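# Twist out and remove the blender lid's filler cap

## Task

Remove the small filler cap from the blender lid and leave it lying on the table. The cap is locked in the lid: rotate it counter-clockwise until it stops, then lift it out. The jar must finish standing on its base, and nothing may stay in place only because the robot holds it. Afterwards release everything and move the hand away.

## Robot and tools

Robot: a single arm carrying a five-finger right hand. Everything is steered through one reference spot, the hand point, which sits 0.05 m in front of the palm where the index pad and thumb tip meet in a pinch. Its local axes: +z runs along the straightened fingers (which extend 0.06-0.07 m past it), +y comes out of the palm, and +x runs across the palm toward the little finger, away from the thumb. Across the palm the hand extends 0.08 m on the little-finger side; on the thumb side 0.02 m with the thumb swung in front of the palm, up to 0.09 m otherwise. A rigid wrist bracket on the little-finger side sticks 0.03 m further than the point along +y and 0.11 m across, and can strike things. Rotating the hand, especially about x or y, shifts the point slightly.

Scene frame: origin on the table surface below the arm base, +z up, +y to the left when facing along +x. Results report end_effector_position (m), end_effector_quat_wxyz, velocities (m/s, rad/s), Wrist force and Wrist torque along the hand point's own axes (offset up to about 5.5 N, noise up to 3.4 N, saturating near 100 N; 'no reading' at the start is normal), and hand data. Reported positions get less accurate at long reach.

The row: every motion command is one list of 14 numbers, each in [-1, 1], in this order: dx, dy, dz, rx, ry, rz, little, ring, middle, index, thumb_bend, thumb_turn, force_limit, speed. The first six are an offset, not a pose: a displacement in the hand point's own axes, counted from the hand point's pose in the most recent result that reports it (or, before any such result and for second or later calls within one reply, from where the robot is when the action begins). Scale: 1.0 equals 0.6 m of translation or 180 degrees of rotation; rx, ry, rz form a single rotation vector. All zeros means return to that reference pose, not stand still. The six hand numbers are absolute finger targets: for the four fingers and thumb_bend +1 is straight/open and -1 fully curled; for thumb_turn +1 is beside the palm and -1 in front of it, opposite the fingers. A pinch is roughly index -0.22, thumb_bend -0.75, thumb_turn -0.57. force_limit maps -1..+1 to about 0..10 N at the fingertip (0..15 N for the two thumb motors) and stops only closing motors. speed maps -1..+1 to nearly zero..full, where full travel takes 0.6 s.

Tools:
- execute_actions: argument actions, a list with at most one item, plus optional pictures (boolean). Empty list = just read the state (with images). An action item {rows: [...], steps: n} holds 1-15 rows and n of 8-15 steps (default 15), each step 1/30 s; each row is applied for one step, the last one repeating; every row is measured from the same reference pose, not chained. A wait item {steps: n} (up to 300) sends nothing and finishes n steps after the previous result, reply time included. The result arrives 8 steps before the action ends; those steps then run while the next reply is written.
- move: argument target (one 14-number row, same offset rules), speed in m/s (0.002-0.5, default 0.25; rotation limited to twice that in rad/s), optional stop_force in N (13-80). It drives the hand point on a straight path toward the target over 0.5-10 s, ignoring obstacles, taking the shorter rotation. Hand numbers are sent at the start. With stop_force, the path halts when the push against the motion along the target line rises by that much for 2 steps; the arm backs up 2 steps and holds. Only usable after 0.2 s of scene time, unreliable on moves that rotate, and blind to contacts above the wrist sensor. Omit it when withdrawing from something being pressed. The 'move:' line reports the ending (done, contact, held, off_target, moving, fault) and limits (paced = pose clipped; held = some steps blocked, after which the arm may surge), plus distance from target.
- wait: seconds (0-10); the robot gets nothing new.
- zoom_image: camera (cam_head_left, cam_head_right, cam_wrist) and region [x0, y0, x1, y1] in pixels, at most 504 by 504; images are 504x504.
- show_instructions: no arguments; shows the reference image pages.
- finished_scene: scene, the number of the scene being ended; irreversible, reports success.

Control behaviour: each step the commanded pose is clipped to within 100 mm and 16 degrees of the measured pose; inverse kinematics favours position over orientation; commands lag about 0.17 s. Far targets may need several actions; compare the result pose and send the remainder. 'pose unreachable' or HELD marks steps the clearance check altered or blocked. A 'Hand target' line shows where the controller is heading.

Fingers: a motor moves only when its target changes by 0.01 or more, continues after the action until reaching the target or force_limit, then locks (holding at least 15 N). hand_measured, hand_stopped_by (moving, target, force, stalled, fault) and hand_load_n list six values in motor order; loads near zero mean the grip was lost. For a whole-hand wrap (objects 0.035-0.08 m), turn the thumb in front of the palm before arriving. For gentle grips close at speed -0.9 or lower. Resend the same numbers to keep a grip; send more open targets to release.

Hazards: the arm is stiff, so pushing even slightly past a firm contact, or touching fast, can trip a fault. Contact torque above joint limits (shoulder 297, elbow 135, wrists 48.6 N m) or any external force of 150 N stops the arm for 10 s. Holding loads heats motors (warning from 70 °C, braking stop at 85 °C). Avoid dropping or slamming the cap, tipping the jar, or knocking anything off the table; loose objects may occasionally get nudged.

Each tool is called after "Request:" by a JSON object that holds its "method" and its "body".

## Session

Request:
{"method": "execute_actions", "body": {"actions": []}}

Scene clock: 0.00 s of 6600.00 s.
end_effector_position=(-0.1054, +0.3545, +0.1757) hand_measured=(+1.000, +1.000, +1.000, +1.000, +1.000, +1.000) hand_load_n=(+0.0, +0.0, +0.0, +0.0, +0.0, +0.0) hand_stopped_by=(target, target, target, target, target, target) hand_force_limit=0.00 hand_speed=-0.80 end_effector_quat_wxyz=(+0.018, +0.347, +0.937, -0.049) end_effector_velocity=(-0.000, +0.000, +0.000) end_effector_angular_velocity=(+0.001, +0.000, +0.001)
Joint positions: [ 1.511 -1.44   2.242  0.888  1.566  0.682]
Joint velocities: [ 0.001  0.    -0.001 -0.    -0.     0.   ]
Motor temperatures (°C, as the motors report them): [29 28 27 35 36 35]
Wrist force (N, on the end effector, along its own x y z axes, offset not removed): no reading
Wrist torque (N m, same axes, about the end effector's origin, offset not removed): no reading
Hand target: -0.105, +0.355, +0.176; +0.018, +0.347, +0.937, -0.049
camera_calibration (this result's frames):
cam_wrist: T_world_to_cam=[[0.753804, 0.65589, -0.0398404, -0.142144], [0.51664, -0.554119, 0.652714, 0.130041], [0.406032, -0.512602, -0.756556, 0.487472], [0, 0, 0, 1]] pos_world=[-0.157965, 0.415168, 0.278258]

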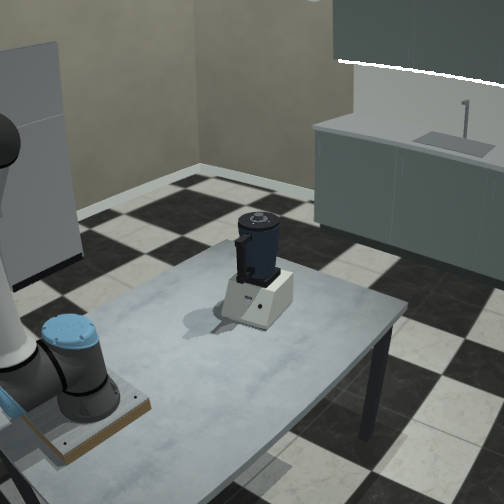

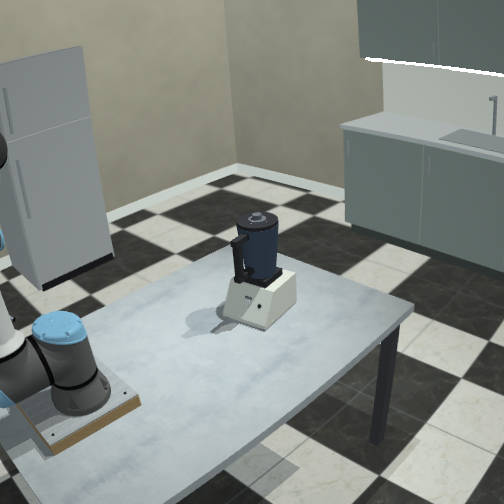

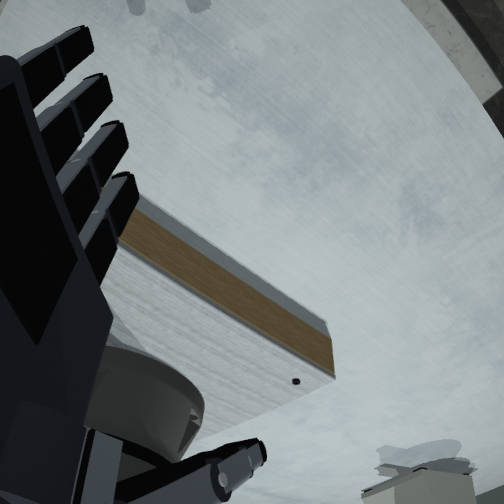

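Request:
{"method": "zoom_image", "body": {"camera": "cam_head_right", "region": [200, 195, 320, 335]}}

Request:
{"method": "zoom_image", "body": {"camera": "cam_head_left", "region": [200, 195, 320, 335]}}

Region (200, 195, 320, 335) of cam_head_right's 504x504 image, scaled by 3.600, with more detail than that image has; it fills the left 432 columns of this view, and the rest is white.

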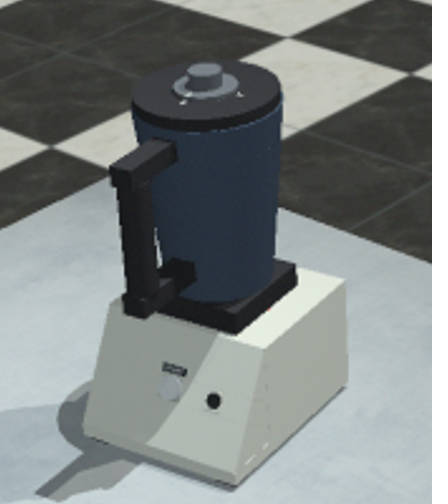

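Region (200, 195, 320, 335) of cam_head_left's 504x504 image, scaled by 3.600, with more detail than that image has; it fills the left 432 columns of this view, and the rest is white.

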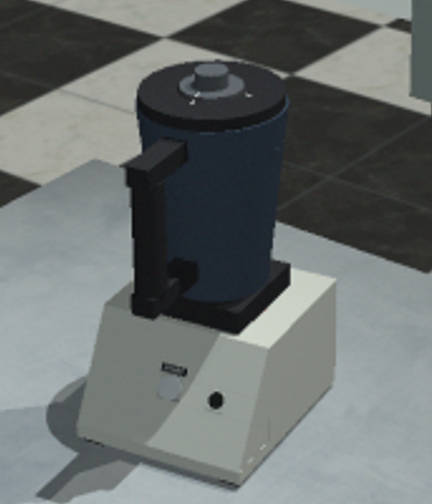

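Request:
{"method": "move", "body": {"target": [-0.918,0.277,-0.421,0,0,-0.478,0.8,0.8,0.8,0.38,-0.33,-0.57,0,0], "speed": 0.35}}

Scene clock: 3.97 s of 6600.00 s.
end_effector_position=(+0.4208, +0.1502, +0.4505) hand_measured=(+0.800, +0.800, +0.800, +0.380, -0.330, -0.570) hand_load_n=(+0.0, +0.0, +0.0, +0.0, +0.0, +0.0) hand_stopped_by=(target, target, target, target, target, target) hand_force_limit=0.00 hand_speed=0.00 end_effector_quat_wxyz=(-0.021, -0.385, +0.921, -0.048) end_effector_velocity=(+0.002, -0.001, +0.001) end_effector_angular_velocity=(+0.001, +0.001, +0.002)
Joint positions: [-0.148 -1.583  1.801  1.348  1.691 -2.478]
Joint velocities: [-0.002  0.002 -0.004  0.002 -0.001 -0.004]
Motor temperatures (°C, as the motors report them): [29 28 27 35 36 35]
Wrist force (N, on the end effector, along its own x y z axes, offset not removed): [-4.4 -3.3 -0.5]
Wrist torque (N m, same axes, about the end effector's origin, offset not removed): [-0.45 0.10 -0.09]
Hand target: +0.421, +0.150, +0.451; -0.021, -0.386, +0.921, -0.048
Off the commanded pose: 0.001 m, 0 deg.
Kept back: nothing.
move: done
camera_calibration (this result's frames):
cam_wrist: T_world_to_cam=[[-0.602552, 0.796284, -0.0535036, 0.161939], [0.65475, 0.531558, 0.537353, -0.603652], [0.456326, 0.288751, -0.841659, 0.27381], [0, 0, 0, 1]] pos_world=[0.367872, 0.112863, 0.563493]

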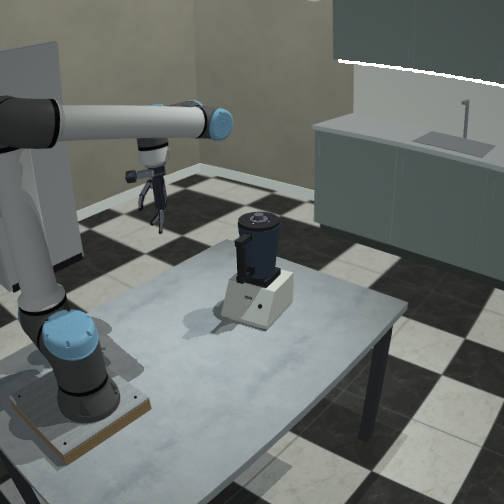

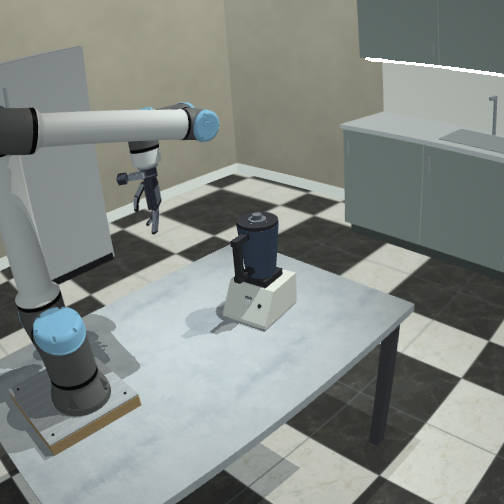

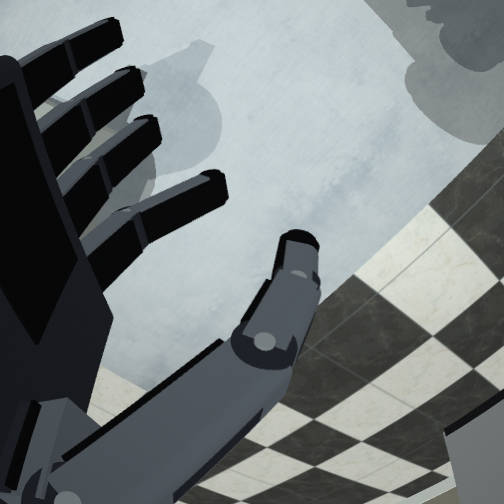

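Request:
{"method": "move", "body": {"target": [-0.154,-0.581,0.031,0.339,0,0,0.8,0.8,0.8,0.38,-0.33,-0.57,0,0], "speed": 0.3}}

Request:
{"method": "move", "body": {"target": [0,0.02,0.01,0,-0.0102,0.0219,0.8,0.8,0.8,0.38,-0.33,-0.57,0,0], "speed": 0.1}}

Scene clock: 7.17 s of 6600.00 s.
end_effector_position=(+0.7339, -0.0293, +0.4503) hand_measured=(+0.800, +0.800, +0.800, +0.380, -0.330, -0.570) hand_load_n=(+0.0, +0.0, +0.0, +0.0, +0.0, +0.0) hand_stopped_by=(target, target, target, target, target, target) hand_force_limit=0.00 hand_speed=0.00 end_effector_quat_wxyz=(+0.178, -0.342, +0.770, -0.509) end_effector_velocity=(+0.002, -0.001, +0.000) end_effector_angular_velocity=(-0.004, -0.005, +0.002)
Joint positions: [-0.132 -1.471  1.689  0.328  2.219 -2.889]
Joint velocities: [-0.001 -0.     0.001 -0.01  -0.001 -0.005]
Motor temperatures (°C, as the motors report them): [29 28 27 35 36 35]
Wrist force (N, on the end effector, along its own x y z axes, offset not removed): [-1.3 2.3 10.5]
Wrist torque (N m, same axes, about the end effector's origin, offset not removed): [-0.43 -0.44 0.48]
Hand target: +0.734, -0.029, +0.450; +0.178, -0.342, +0.769, -0.509
Off the commanded pose: 0.000 m, 0 deg.
Kept back: nothing.
move: done
camera_calibration (this result's frames):
cam_wrist: T_world_to_cam=[[-0.258913, 0.367135, -0.893407, 0.606958], [0.23705, 0.920812, 0.309699, -0.292673], [0.936361, -0.131597, -0.325439, -0.414416], [0, 0, 0, 1]] pos_world=[0.614571, -0.00787512, 0.498033]

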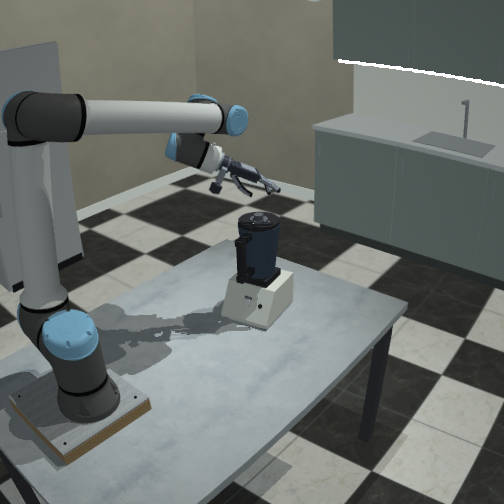

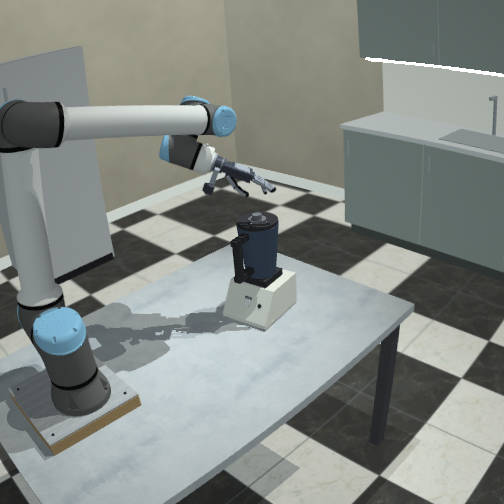

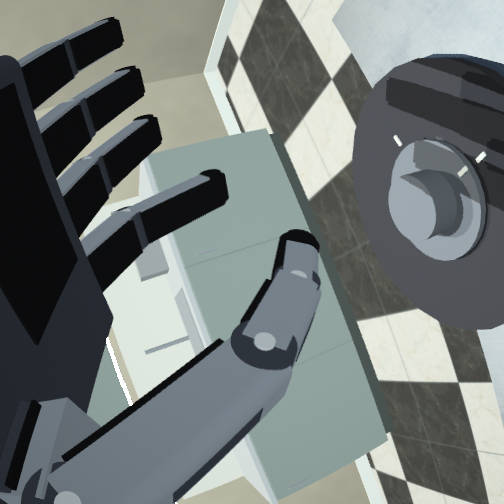

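Scene clock: 7.93 s of 6600.00 s.
end_effector_position=(+0.7335, -0.0303, +0.4371) hand_measured=(+0.800, +0.800, +0.800, +0.380, -0.330, -0.570) hand_load_n=(+0.0, +0.0, +0.0, +0.0, +0.0, +0.0) hand_stopped_by=(target, target, target, target, target, target) hand_force_limit=0.00 hand_speed=0.00 end_effector_quat_wxyz=(+0.207, -0.324, +0.778, -0.497) end_effector_velocity=(+0.000, +0.000, -0.001) end_effector_angular_velocity=(+0.008, -0.009, +0.000)
Joint positions: [-0.152 -1.487  1.732  0.284  2.171 -2.84 ]
Joint velocities: [-0.003 -0.002  0.006 -0.007 -0.007  0.008]
Motor temperatures (°C, as the motors report them): [29 28 27 35 36 35]
Wrist force (N, on the end effector, along its own x y z axes, offset not removed): [-5.2 -7.1 -3.3]
Wrist torque (N m, same axes, about the end effector's origin, offset not removed): [-0.76 0.64 -0.22]
Hand target: +0.733, -0.030, +0.437; +0.208, -0.324, +0.778, -0.497
Off the commanded pose: 0.000 m, 0 deg.
Kept back: nothing.
move: done
camera_calibration (this result's frames):
cam_wrist: T_world_to_cam=[[-0.212039, 0.414533, -0.884987, 0.558775], [0.219022, 0.9027, 0.370354, -0.301411], [0.952402, -0.115302, -0.282199, -0.448648], [0, 0, 0, 1]] pos_world=[0.611791, -0.0112769, 0.479529]

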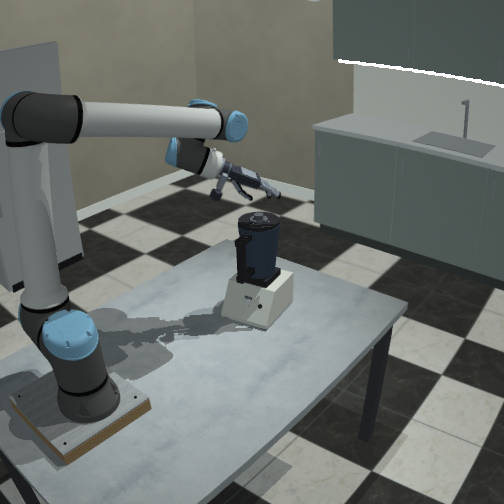

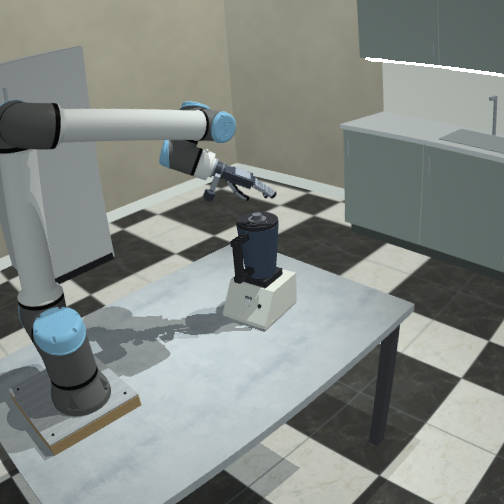

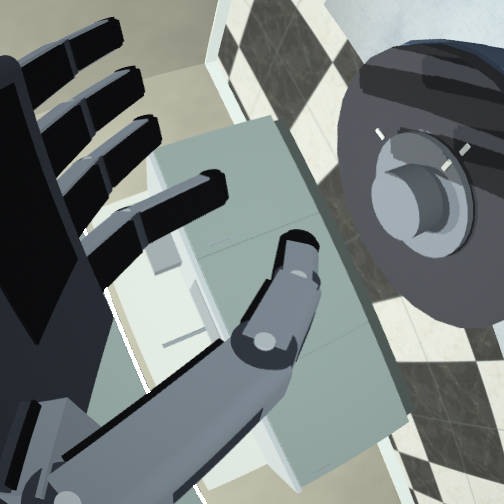

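Request:
{"method": "move", "body": {"target": [-0.046,0.063,0.031,0,0,0,0.8,0.8,0.8,0.38,-0.33,-0.57,0,0], "speed": 0.1}}

Request:
{"method": "zoom_image", "body": {"camera": "cam_head_right", "region": [210, 165, 310, 245]}}

Scene clock: 9.60 s of 6600.00 s.
end_effector_position=(+0.7535, -0.0114, +0.3951) hand_measured=(+0.800, +0.800, +0.800, +0.380, -0.330, -0.570) hand_load_n=(+0.0, +0.0, +0.0, +0.0, +0.0, +0.0) hand_stopped_by=(target, target, target, target, target, target) hand_force_limit=0.00 hand_speed=0.00 end_effector_quat_wxyz=(+0.207, -0.324, +0.778, -0.497) end_effector_velocity=(+0.001, +0.000, -0.002) end_effector_angular_velocity=(+0.000, -0.000, -0.001)
Joint positions: [-0.116 -1.427  1.743  0.226  2.202 -2.817]
Joint velocities: [ 0.001  0.003 -0.    -0.002  0.001  0.001]
Motor temperatures (°C, as the motors report them): [29 28 27 35 36 35]
Wrist force (N, on the end effector, along its own x y z axes, offset not removed): [2.1 8.1 3.0]
Wrist torque (N m, same axes, about the end effector's origin, offset not removed): [0.85 -0.80 0.67]
Hand target: +0.754, -0.011, +0.395; +0.207, -0.324, +0.778, -0.497
Off the commanded pose: 0.000 m, 0 deg.
Kept back: nothing.
move: done
camera_calibration (this result's frames):
cam_wrist: T_world_to_cam=[[-0.212018, 0.414511, -0.885002, 0.518088], [0.219004, 0.902711, 0.370339, -0.307256], [0.95241, -0.115301, -0.282171, -0.477455], [0, 0, 0, 1]] pos_world=[0.631868, 0.00755892, 0.437573]

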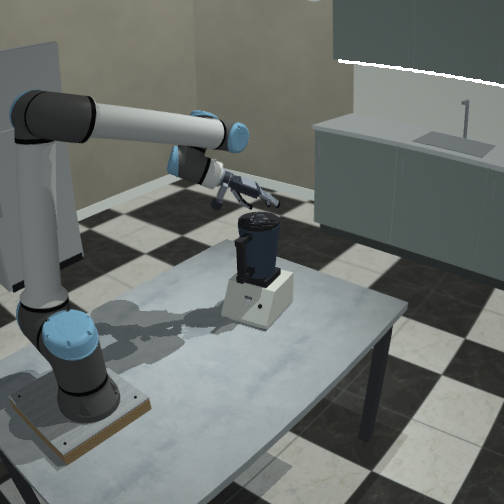

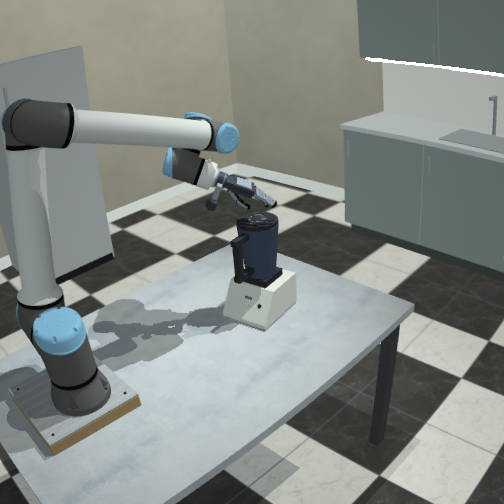

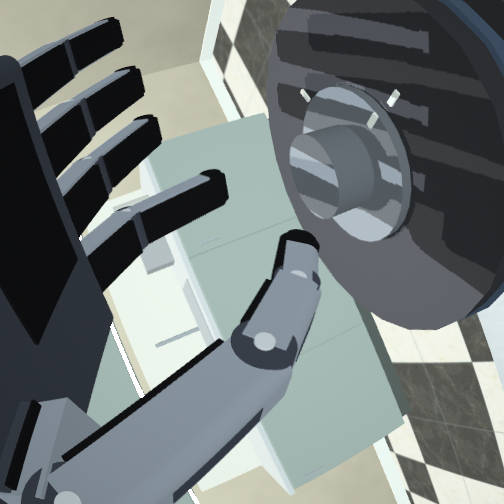

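Region (210, 165, 310, 245) of cam_head_right's 504x504 image, scaled by 5.040, with more detail than that image has; it fills the top 403 rows of this view, and the rest is white.

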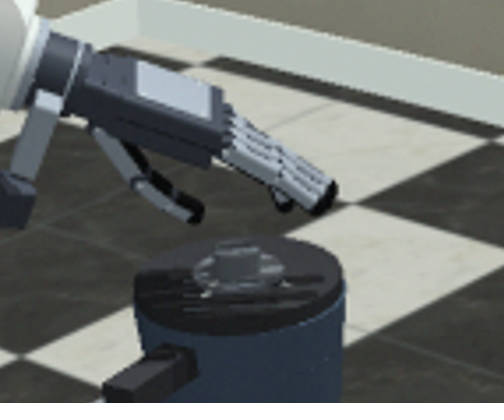

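Request:
{"method": "move", "body": {"target": [0.01,0.039,0.0147,0,0,0,0.8,0.8,0.8,0.38,-0.33,-0.57,0,0], "speed": 0.025, "stop_force": 14}}

Request:
{"method": "zoom_image", "body": {"camera": "cam_head_right", "region": [210, 165, 310, 245]}}

Scene clock: 11.73 s of 6600.00 s.
end_effector_position=(+0.7481, -0.0144, +0.3703) hand_measured=(+0.800, +0.800, +0.800, +0.380, -0.330, -0.570) hand_load_n=(+0.0, +0.0, +0.0, +0.0, +0.0, +0.0) hand_stopped_by=(target, target, target, target, target, target) hand_force_limit=0.00 hand_speed=0.00 end_effector_quat_wxyz=(+0.207, -0.324, +0.778, -0.497) end_effector_velocity=(-0.001, -0.000, -0.002) end_effector_angular_velocity=(-0.000, +0.001, +0.000)
Joint positions: [-0.122 -1.424  1.785  0.178  2.196 -2.822]
Joint velocities: [-0.     0.     0.004 -0.003 -0.001 -0.001]
Motor temperatures (°C, as the motors report them): [29 28 27 35 36 35]
Wrist force (N, on the end effector, along its own x y z axes, offset not removed): [-2.4 -3.3 -1.4]
Wrist torque (N m, same axes, about the end effector's origin, offset not removed): [-0.28 0.13 0.04]
Hand target: +0.748, -0.014, +0.370; +0.207, -0.324, +0.778, -0.497
Off the commanded pose: 0.000 m, 0 deg.
Kept back: nothing.
move: done
camera_calibration (this result's frames):
cam_wrist: T_world_to_cam=[[-0.212023, 0.414523, -0.884995, 0.496215], [0.219016, 0.902704, 0.370347, -0.294215], [0.952407, -0.115306, -0.282181, -0.479582], [0, 0, 0, 1]] pos_world=[0.626404, 0.0045977, 0.41278]

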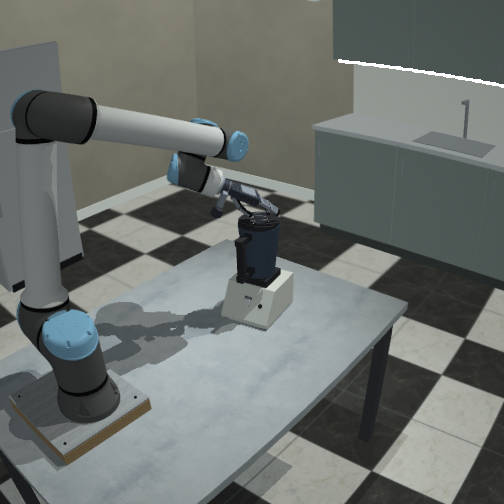

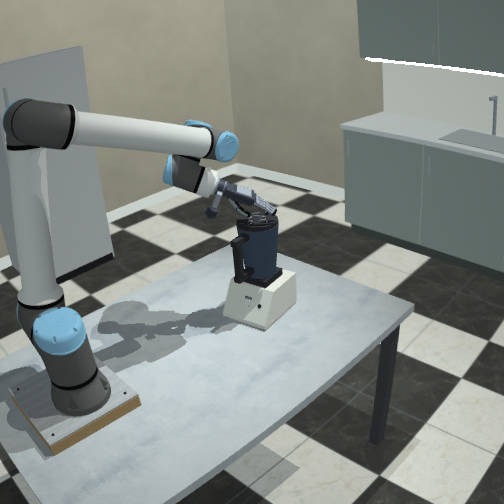

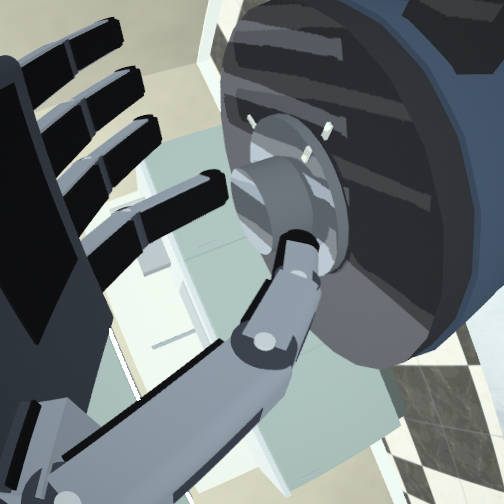

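Region (210, 165, 310, 245) of cam_head_right's 504x504 image, scaled by 5.040, with more detail than that image has; it fills the top 403 rows of this view, and the rest is white.

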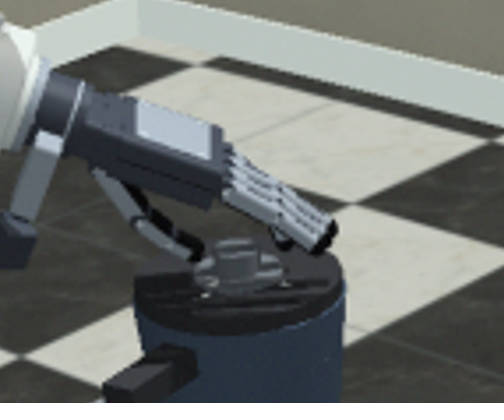

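Request:
{"method": "move", "body": {"target": [-0.002,0.0115,0.0054,0,0,0,0.8,0.8,0.8,0.24,-0.47,-0.57,-0.6,-0.75], "speed": 0.008, "stop_force": 13}}

Request:
{"method": "move", "body": {"target": [0,0,0,0,0,0,0.8,0.8,0.8,-0.15,-0.75,-0.57,0.8,-0.9]}}

Request:
{"method": "zoom_image", "body": {"camera": "cam_head_right", "region": [210, 165, 310, 245]}}

Scene clock: 13.40 s of 6600.00 s.
end_effector_position=(+0.7489, -0.0136, +0.3628) hand_measured=(+0.800, +0.800, +0.800, +0.240, -0.470, -0.570) hand_load_n=(+0.0, +0.0, +0.0, +0.5, +0.0, +0.0) hand_stopped_by=(target, target, target, target, target, target) hand_force_limit=-0.60 hand_speed=-0.75 end_effector_quat_wxyz=(+0.207, -0.324, +0.778, -0.497) end_effector_velocity=(+0.000, +0.001, -0.001) end_effector_angular_velocity=(-0.000, +0.000, +0.001)
Joint positions: [-0.121 -1.418  1.792  0.166  2.197 -2.821]
Joint velocities: [ 0.001  0.001  0.001 -0.002  0.    -0.   ]
Motor temperatures (°C, as the motors report them): [29 28 27 35 36 35]
Wrist force (N, on the end effector, along its own x y z axes, offset not removed): [-5.9 5.0 0.7]
Wrist torque (N m, same axes, about the end effector's origin, offset not removed): [0.88 0.35 0.37]
Hand target: +0.749, -0.014, +0.363; +0.207, -0.324, +0.778, -0.497
Off the commanded pose: 0.000 m, 0 deg.
Kept back: nothing.
move: done
camera_calibration (this result's frames):
cam_wrist: T_world_to_cam=[[-0.212015, 0.414524, -0.884997, 0.489411], [0.219018, 0.902703, 0.370349, -0.292355], [0.952408, -0.115311, -0.282175, -0.48244], [0, 0, 0, 1]] pos_world=[0.627273, 0.0054064, 0.405268]

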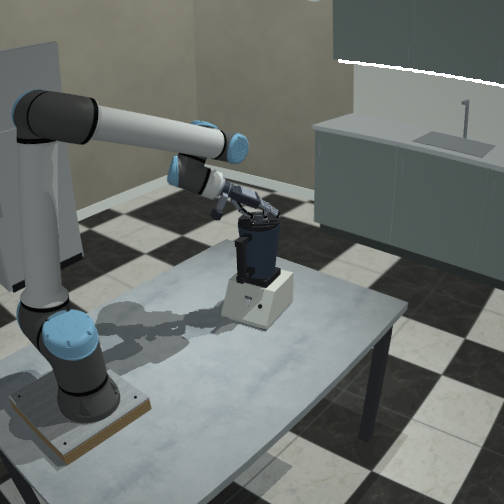

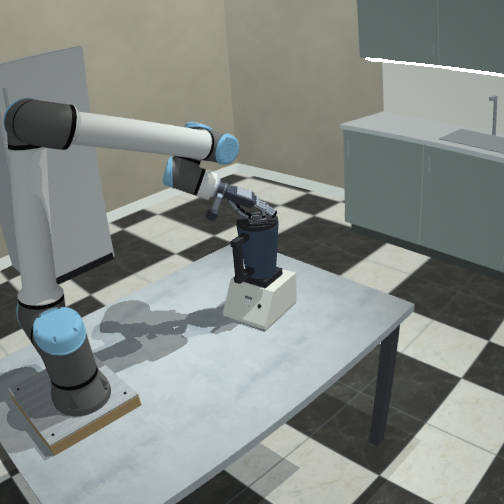

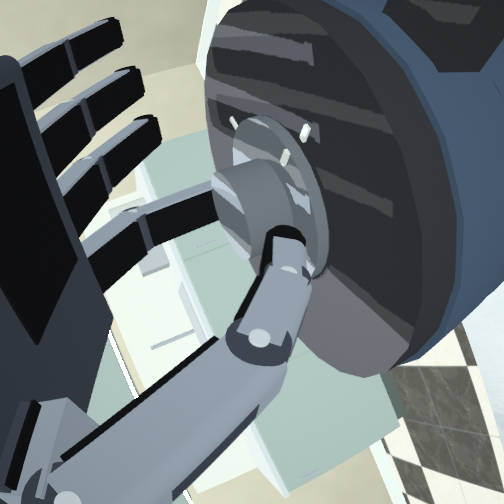

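Scene clock: 15.70 s of 6600.00 s.
end_effector_position=(+0.7489, -0.0136, +0.3628) hand_measured=(+0.800, +0.800, +0.800, +0.202, -0.658, -0.570) hand_load_n=(+0.0, +0.0, +0.0, +14.5, +13.0, +0.5) hand_stopped_by=(target, target, target, force, force, target) hand_force_limit=0.80 hand_speed=-0.90 end_effector_quat_wxyz=(+0.207, -0.324, +0.778, -0.497) end_effector_velocity=(-0.000, -0.000, -0.000) end_effector_angular_velocity=(-0.001, +0.001, +0.001)
Joint positions: [-0.121 -1.418  1.792  0.166  2.197 -2.821]
Joint velocities: [-0.     0.     0.    -0.    -0.    -0.002]
Motor temperatures (°C, as the motors report them): [29 28 27 35 36 35]
Wrist force (N, on the end effector, along its own x y z axes, offset not removed): [-4.0 -7.8 4.2]
Wrist torque (N m, same axes, about the end effector's origin, offset not removed): [-0.83 0.23 0.23]
Hand target: +0.749, -0.014, +0.363; +0.207, -0.324, +0.778, -0.497
Off the commanded pose: 0.000 m, 0 deg.
Kept back: nothing.
move: done
camera_calibration (this result's frames):
cam_wrist: T_world_to_cam=[[-0.212044, 0.414537, -0.884984, 0.489409], [0.219019, 0.902699, 0.370358, -0.29236], [0.952401, -0.115296, -0.282204, -0.482418], [0, 0, 0, 1]] pos_world=[0.627265, 0.00541373, 0.405256]

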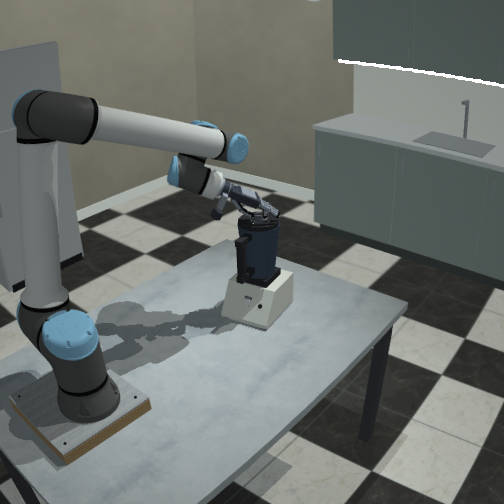

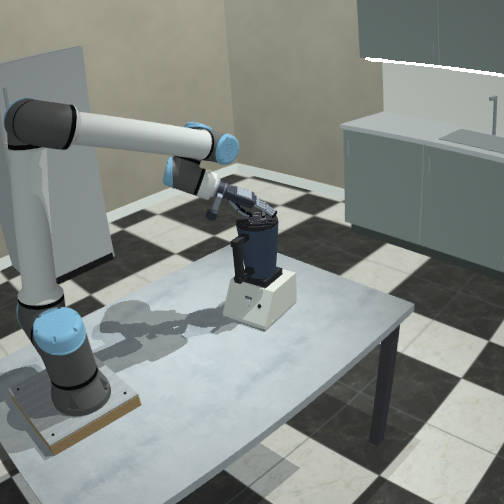

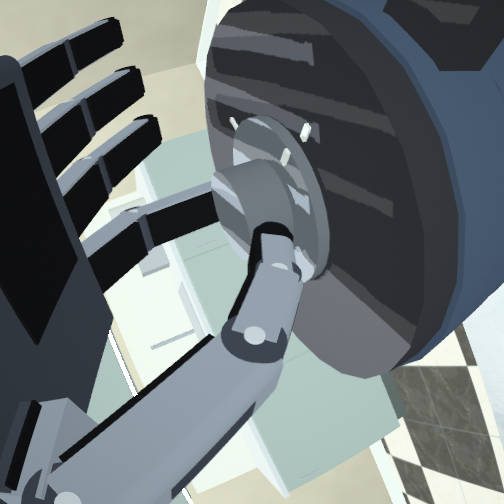

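Region (210, 165, 310, 245) of cam_head_right's 504x504 image, scaled by 5.040, with more detail than that image has; it fills the top 403 rows of this view, and the rest is white.

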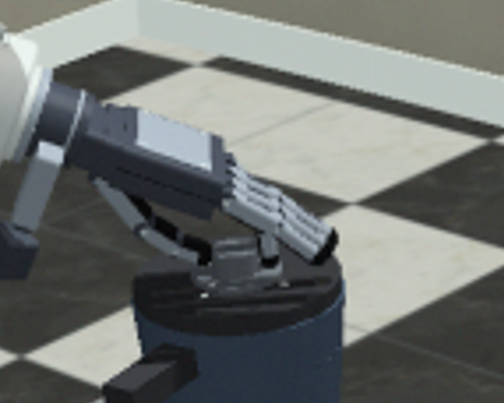

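Request:
{"method": "move", "body": {"target": [0.0095,-0.001,0.0015,0,-0.1007,-0.047,0.8,0.8,0.8,-0.15,-0.75,-0.57,0.8,-0.9], "speed": 0.12}}

Request:
{"method": "move", "body": {"target": [0.0095,-0.0015,0.0012,0,-0.1007,-0.047,0.8,0.8,0.8,-0.15,-0.75,-0.57,0.8,-0.9], "speed": 0.12}}

Scene clock: 17.87 s of 6600.00 s.
end_effector_position=(+0.7457, -0.0183, +0.3629) hand_measured=(+0.800, +0.800, +0.800, +0.202, -0.658, -0.570) hand_load_n=(+0.0, +0.0, +0.0, +13.0, +12.5, +4.5) hand_stopped_by=(target, target, target, force, force, target) hand_force_limit=0.80 hand_speed=-0.90 end_effector_quat_wxyz=(+0.290, -0.454, +0.710, -0.453) end_effector_velocity=(+0.000, -0.000, +0.000) end_effector_angular_velocity=(+0.002, -0.001, +0.011)
Joint positions: [-0.265 -1.518  1.89   0.071  1.761 -3.071]
Joint velocities: [-0.005 -0.002  0.001 -0.001 -0.015 -0.005]
Motor temperatures (°C, as the motors report them): [29 28 27 35 36 35]
Wrist force (N, on the end effector, along its own x y z axes, offset not removed): [-4.0 -13.1 -1.3]
Wrist torque (N m, same axes, about the end effector's origin, offset not removed): [-1.52 -0.20 -0.10]
Hand target: +0.746, -0.018, +0.363; +0.290, -0.454, +0.710, -0.453
Off the commanded pose: 0.000 m, 0 deg.
Kept back: nothing.
move: done
camera_calibration (this result's frames):
cam_wrist: T_world_to_cam=[[-0.341415, 0.316879, -0.884886, 0.585423], [-0.101743, 0.923464, 0.369949, -0.0476797], [0.93439, 0.216337, -0.283044, -0.460054], [0, 0, 0, 1]] pos_world=[0.624891, -0.041951, 0.405457]

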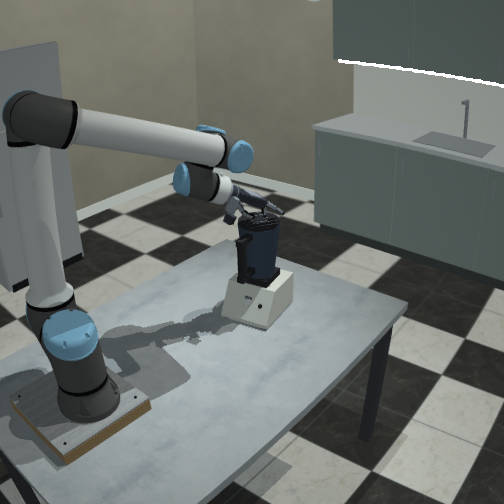

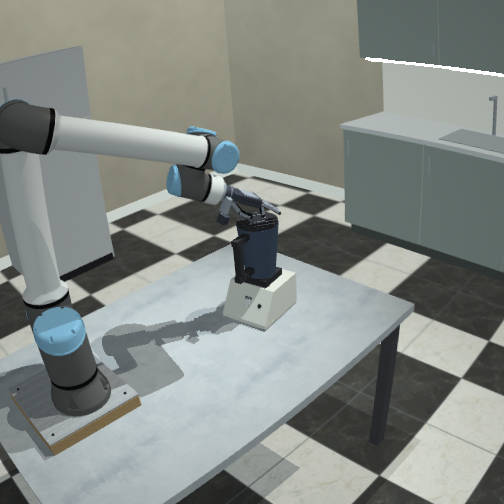

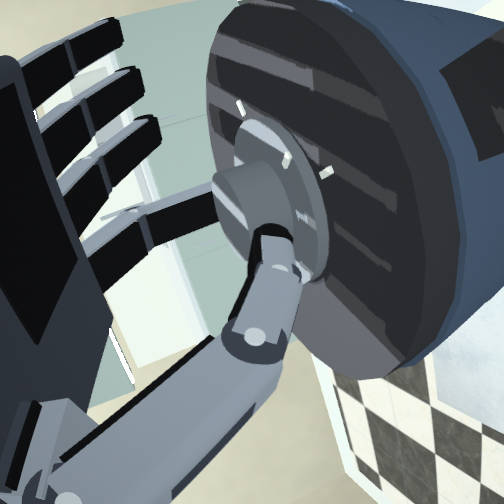

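Scene clock: 19.70 s of 6600.00 s.
end_effector_position=(+0.7443, -0.0239, +0.3634) hand_measured=(+0.800, +0.800, +0.800, +0.202, -0.658, -0.570) hand_load_n=(+0.0, +0.0, +0.0, +13.5, +13.0, +4.0) hand_stopped_by=(target, target, target, force, force, target) hand_force_limit=0.80 hand_speed=-0.90 end_effector_quat_wxyz=(-0.363, +0.571, -0.621, +0.396) end_effector_velocity=(-0.001, -0.000, -0.002) end_effector_angular_velocity=(+0.003, +0.003, +0.010)
Joint positions: [-0.423 -1.536  1.908  0.088  1.303 -3.29 ]
Joint velocities: [-0.006  0.001  0.002  0.003 -0.014 -0.006]
Motor temperatures (°C, as the motors report them): [29 28 27 35 36 35]
Wrist force (N, on the end effector, along its own x y z axes, offset not removed): [-7.2 -3.5 8.5]
Wrist torque (N m, same axes, about the end effector's origin, offset not removed): [-1.06 -0.29 -0.08]
Hand target: +0.744, -0.024, +0.363; -0.364, +0.571, -0.620, +0.396
Off the commanded pose: 0.000 m, 0 deg.
Kept back: nothing.
move: done
camera_calibration (this result's frames):
cam_wrist: T_world_to_cam=[[-0.42966, 0.180913, -0.884682, 0.649503], [-0.410411, 0.833561, 0.369782, 0.184755], [0.804335, 0.521964, -0.283899, -0.352975], [0, 0, 0, 1]] pos_world=[0.638801, -0.0872684, 0.406076]

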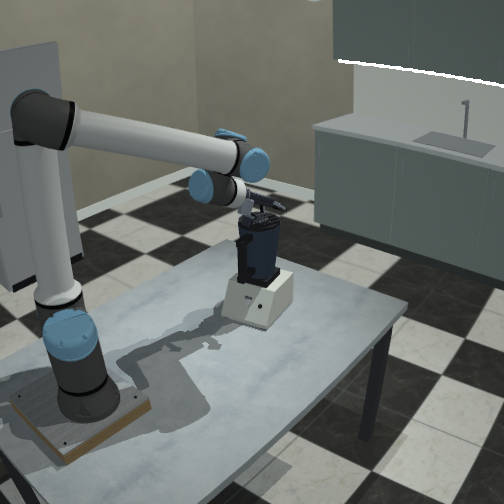

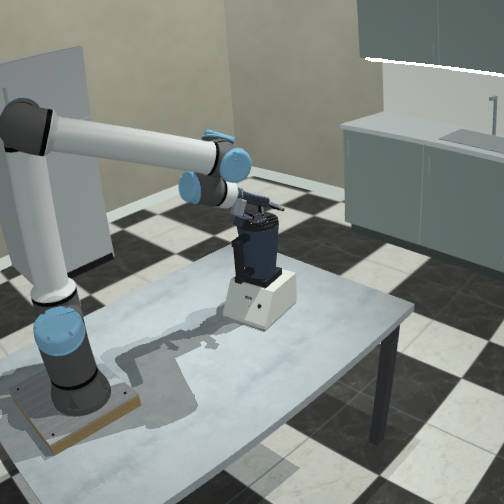

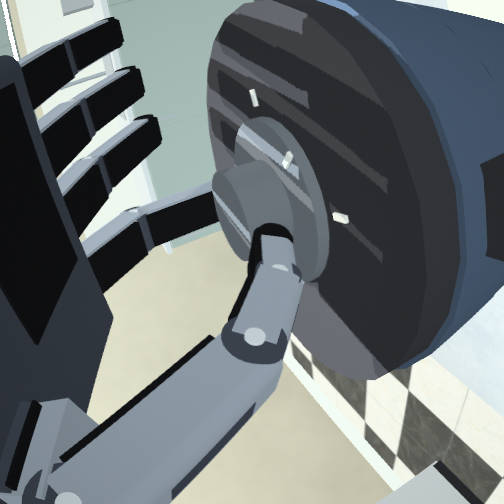

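Request:
{"method": "move", "body": {"target": [0.008,-0.0015,0.0012,0,-0.1007,-0.047,0.8,0.8,0.8,-0.15,-0.75,-0.57,0.8,-0.9], "speed": 0.12}}

Request:
{"method": "move", "body": {"target": [0,0,0,0,0,0,0.8,0.8,0.8,0.3,-0.45,-0.57,0.8,-0.5]}}

Scene clock: 21.77 s of 6600.00 s.
end_effector_position=(+0.7449, -0.0287, +0.3640) hand_measured=(+0.800, +0.800, +0.800, +0.202, -0.658, -0.570) hand_load_n=(+0.0, +0.0, +0.0, +12.5, +13.0, +3.5) hand_stopped_by=(target, target, target, force, force, target) hand_force_limit=0.80 hand_speed=-0.90 end_effector_quat_wxyz=(-0.426, +0.670, -0.513, +0.327) end_effector_velocity=(+0.001, +0.000, +0.001) end_effector_angular_velocity=(-0.001, -0.000, +0.012)
Joint positions: [-0.545 -1.464  1.841  0.211  0.894 -3.552]
Joint velocities: [-0.002  0.004 -0.006  0.008 -0.012 -0.011]
Motor temperatures (°C, as the motors report them): [29 28 27 35 36 35]
Wrist force (N, on the end effector, along its own x y z axes, offset not removed): [-6.0 -1.0 2.6]
Wrist torque (N m, same axes, about the end effector's origin, offset not removed): [-0.53 0.03 0.09]
Hand target: +0.745, -0.029, +0.364; -0.426, +0.670, -0.512, +0.327
Off the commanded pose: 0.000 m, 0 deg.
Kept back: nothing.
move: done
camera_calibration (this result's frames):
cam_wrist: T_world_to_cam=[[-0.466156, 0.0229843, -0.884404, 0.673708], [-0.66992, 0.643762, 0.369835, 0.376678], [0.577846, 0.764881, -0.284696, -0.17485], [0, 0, 0, 1]] pos_world=[0.667433, -0.124236, 0.406742]

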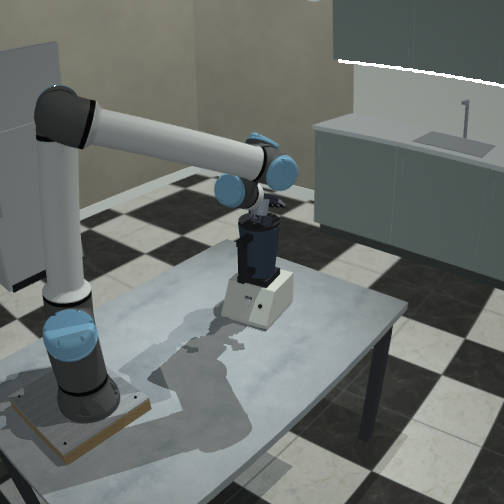

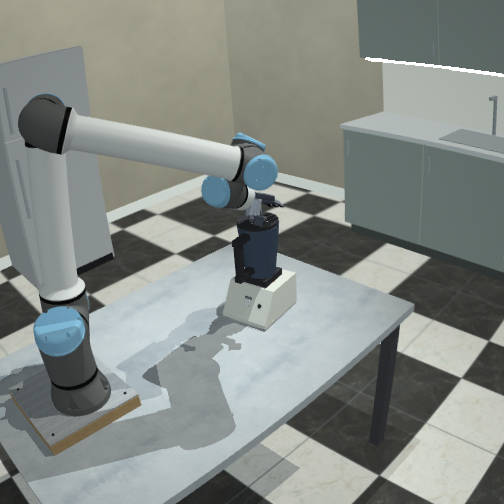

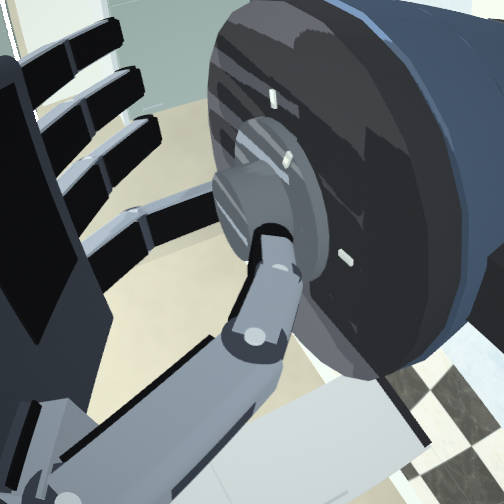

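Scene clock: 22.47 s of 6600.00 s.
end_effector_position=(+0.7449, -0.0287, +0.3640) hand_measured=(+0.800, +0.800, +0.800, +0.300, -0.450, -0.570) hand_load_n=(+0.0, +0.0, +0.0, +0.0, +0.0, +0.0) hand_stopped_by=(target, target, target, target, target, target) hand_force_limit=0.80 hand_speed=-0.50 end_effector_quat_wxyz=(-0.426, +0.670, -0.513, +0.327) end_effector_velocity=(-0.000, -0.001, +0.000) end_effector_angular_velocity=(-0.000, +0.000, -0.002)
Joint positions: [-0.545 -1.464  1.841  0.211  0.894 -3.552]
Joint velocities: [-0.001 -0.     0.     0.     0.    -0.   ]
Motor temperatures (°C, as the motors report them): [29 28 27 35 36 35]
Wrist force (N, on the end effector, along its own x y z axes, offset not removed): [2.4 -1.6 1.3]
Wrist torque (N m, same axes, about the end effector's origin, offset not removed): [-0.29 -0.89 0.48]
Hand target: +0.745, -0.029, +0.364; -0.426, +0.670, -0.513, +0.327
Off the commanded pose: 0.000 m, 0 deg.
Kept back: nothing.
move: done
camera_calibration (this result's frames):
cam_wrist: T_world_to_cam=[[-0.466154, 0.0230215, -0.884404, 0.673715], [-0.669868, 0.643816, 0.369835, 0.376698], [0.577907, 0.764834, -0.284696, -0.174853], [0, 0, 0, 1]] pos_world=[0.667442, -0.124301, 0.40674]

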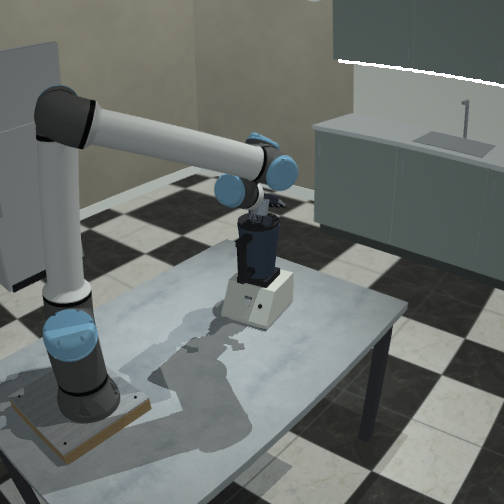

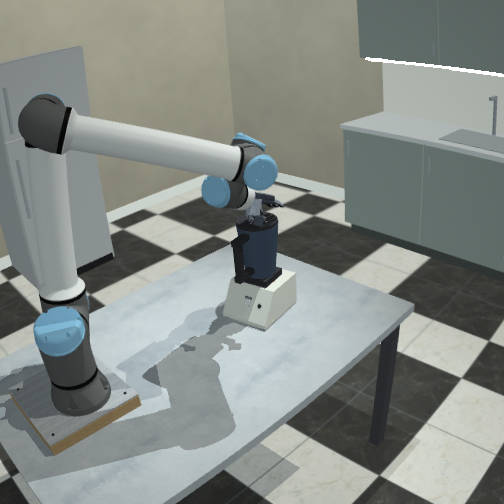

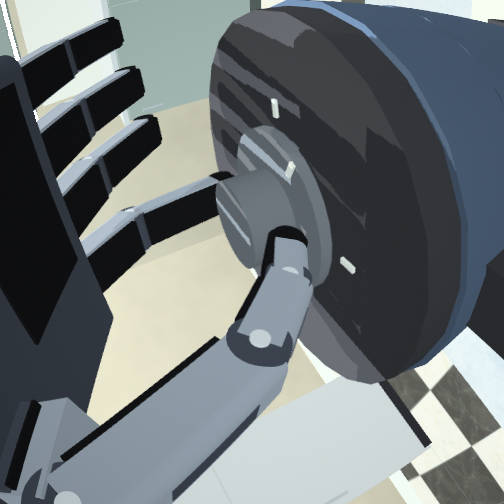

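Request:
{"method": "execute_actions", "body": {"actions": []}}

Scene clock: 23.13 s of 6600.00 s.
end_effector_position=(+0.7449, -0.0287, +0.3640) hand_measured=(+0.800, +0.800, +0.800, +0.300, -0.450, -0.570) hand_load_n=(+0.0, +0.0, +0.0, +0.0, +0.0, +0.0) hand_stopped_by=(target, target, target, target, target, target) hand_force_limit=0.80 hand_speed=-0.50 end_effector_quat_wxyz=(-0.426, +0.670, -0.513, +0.327) end_effector_velocity=(+0.000, -0.000, +0.000) end_effector_angular_velocity=(+0.001, +0.000, -0.001)
Joint positions: [-0.545 -1.464  1.841  0.211  0.894 -3.552]
Joint velocities: [-0.    -0.    -0.    -0.     0.     0.001]
Motor temperatures (°C, as the motors report them): [29 28 27 35 36 35]
Wrist force (N, on the end effector, along its own x y z axes, offset not removed): [-2.0 1.5 1.0]
Wrist torque (N m, same axes, about the end effector's origin, offset not removed): [0.48 0.01 0.29]
Hand target: +0.745, -0.029, +0.364; -0.426, +0.670, -0.513, +0.327
Off the commanded pose: 0.000 m, 0 deg.
Kept back: nothing.
Steps of this call (steps 1 to 20: nothing new was sent). Readings (end_effector_position | what the end effector reports):
1: (+0.7449, -0.0287, +0.3640) | hand_measured=(+0.800, +0.800, +0.800, +0.300, -0.450, -0.570) hand_load_n=(+0.0, +0.0, +0.0, +0.0, +0.0, +0.0) hand_stopped_by=(target, target, target, target, target, target) hand_force_limit=0.80 hand_speed=-0.50
2: (+0.7449, -0.0287, +0.3640) | hand_measured=(+0.800, +0.800, +0.800, +0.300, -0.450, -0.570) hand_load_n=(+0.0, +0.0, +0.0, +0.0, +0.0, +0.0) hand_stopped_by=(target, target, target, target, target, target) hand_force_limit=0.80 hand_speed=-0.50
4: (+0.7449, -0.0287, +0.3640) | hand_measured=(+0.800, +0.800, +0.800, +0.300, -0.450, -0.570) hand_load_n=(+0.0, +0.0, +0.0, +0.0, +0.0, +0.0) hand_stopped_by=(target, target, target, target, target, target) hand_force_limit=0.80 hand_speed=-0.50
8: (+0.7449, -0.0287, +0.3640) | hand_measured=(+0.800, +0.800, +0.800, +0.300, -0.450, -0.570) hand_load_n=(+0.0, +0.0, +0.0, +0.0, +0.0, +0.0) hand_stopped_by=(target, target, target, target, target, target) hand_force_limit=0.80 hand_speed=-0.50
20: the state above
camera_calibration (this result's frames):
cam_wrist: T_world_to_cam=[[-0.466157, 0.0229868, -0.884404, 0.673708], [-0.669917, 0.643765, 0.369836, 0.376678], [0.577849, 0.764878, -0.284696, -0.17485], [0, 0, 0, 1]] pos_world=[0.667433, -0.12424, 0.406742]

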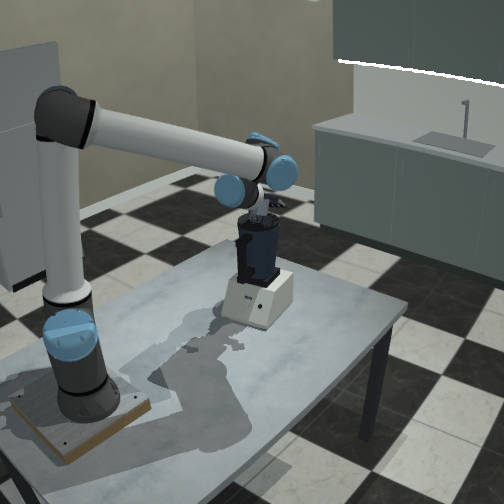

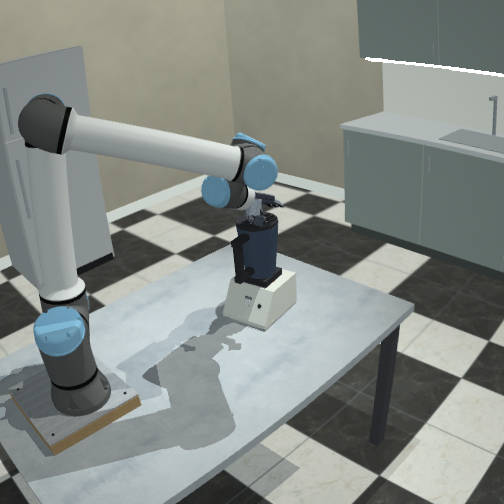

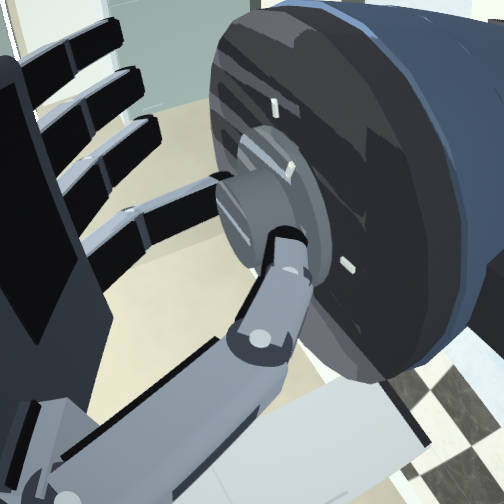

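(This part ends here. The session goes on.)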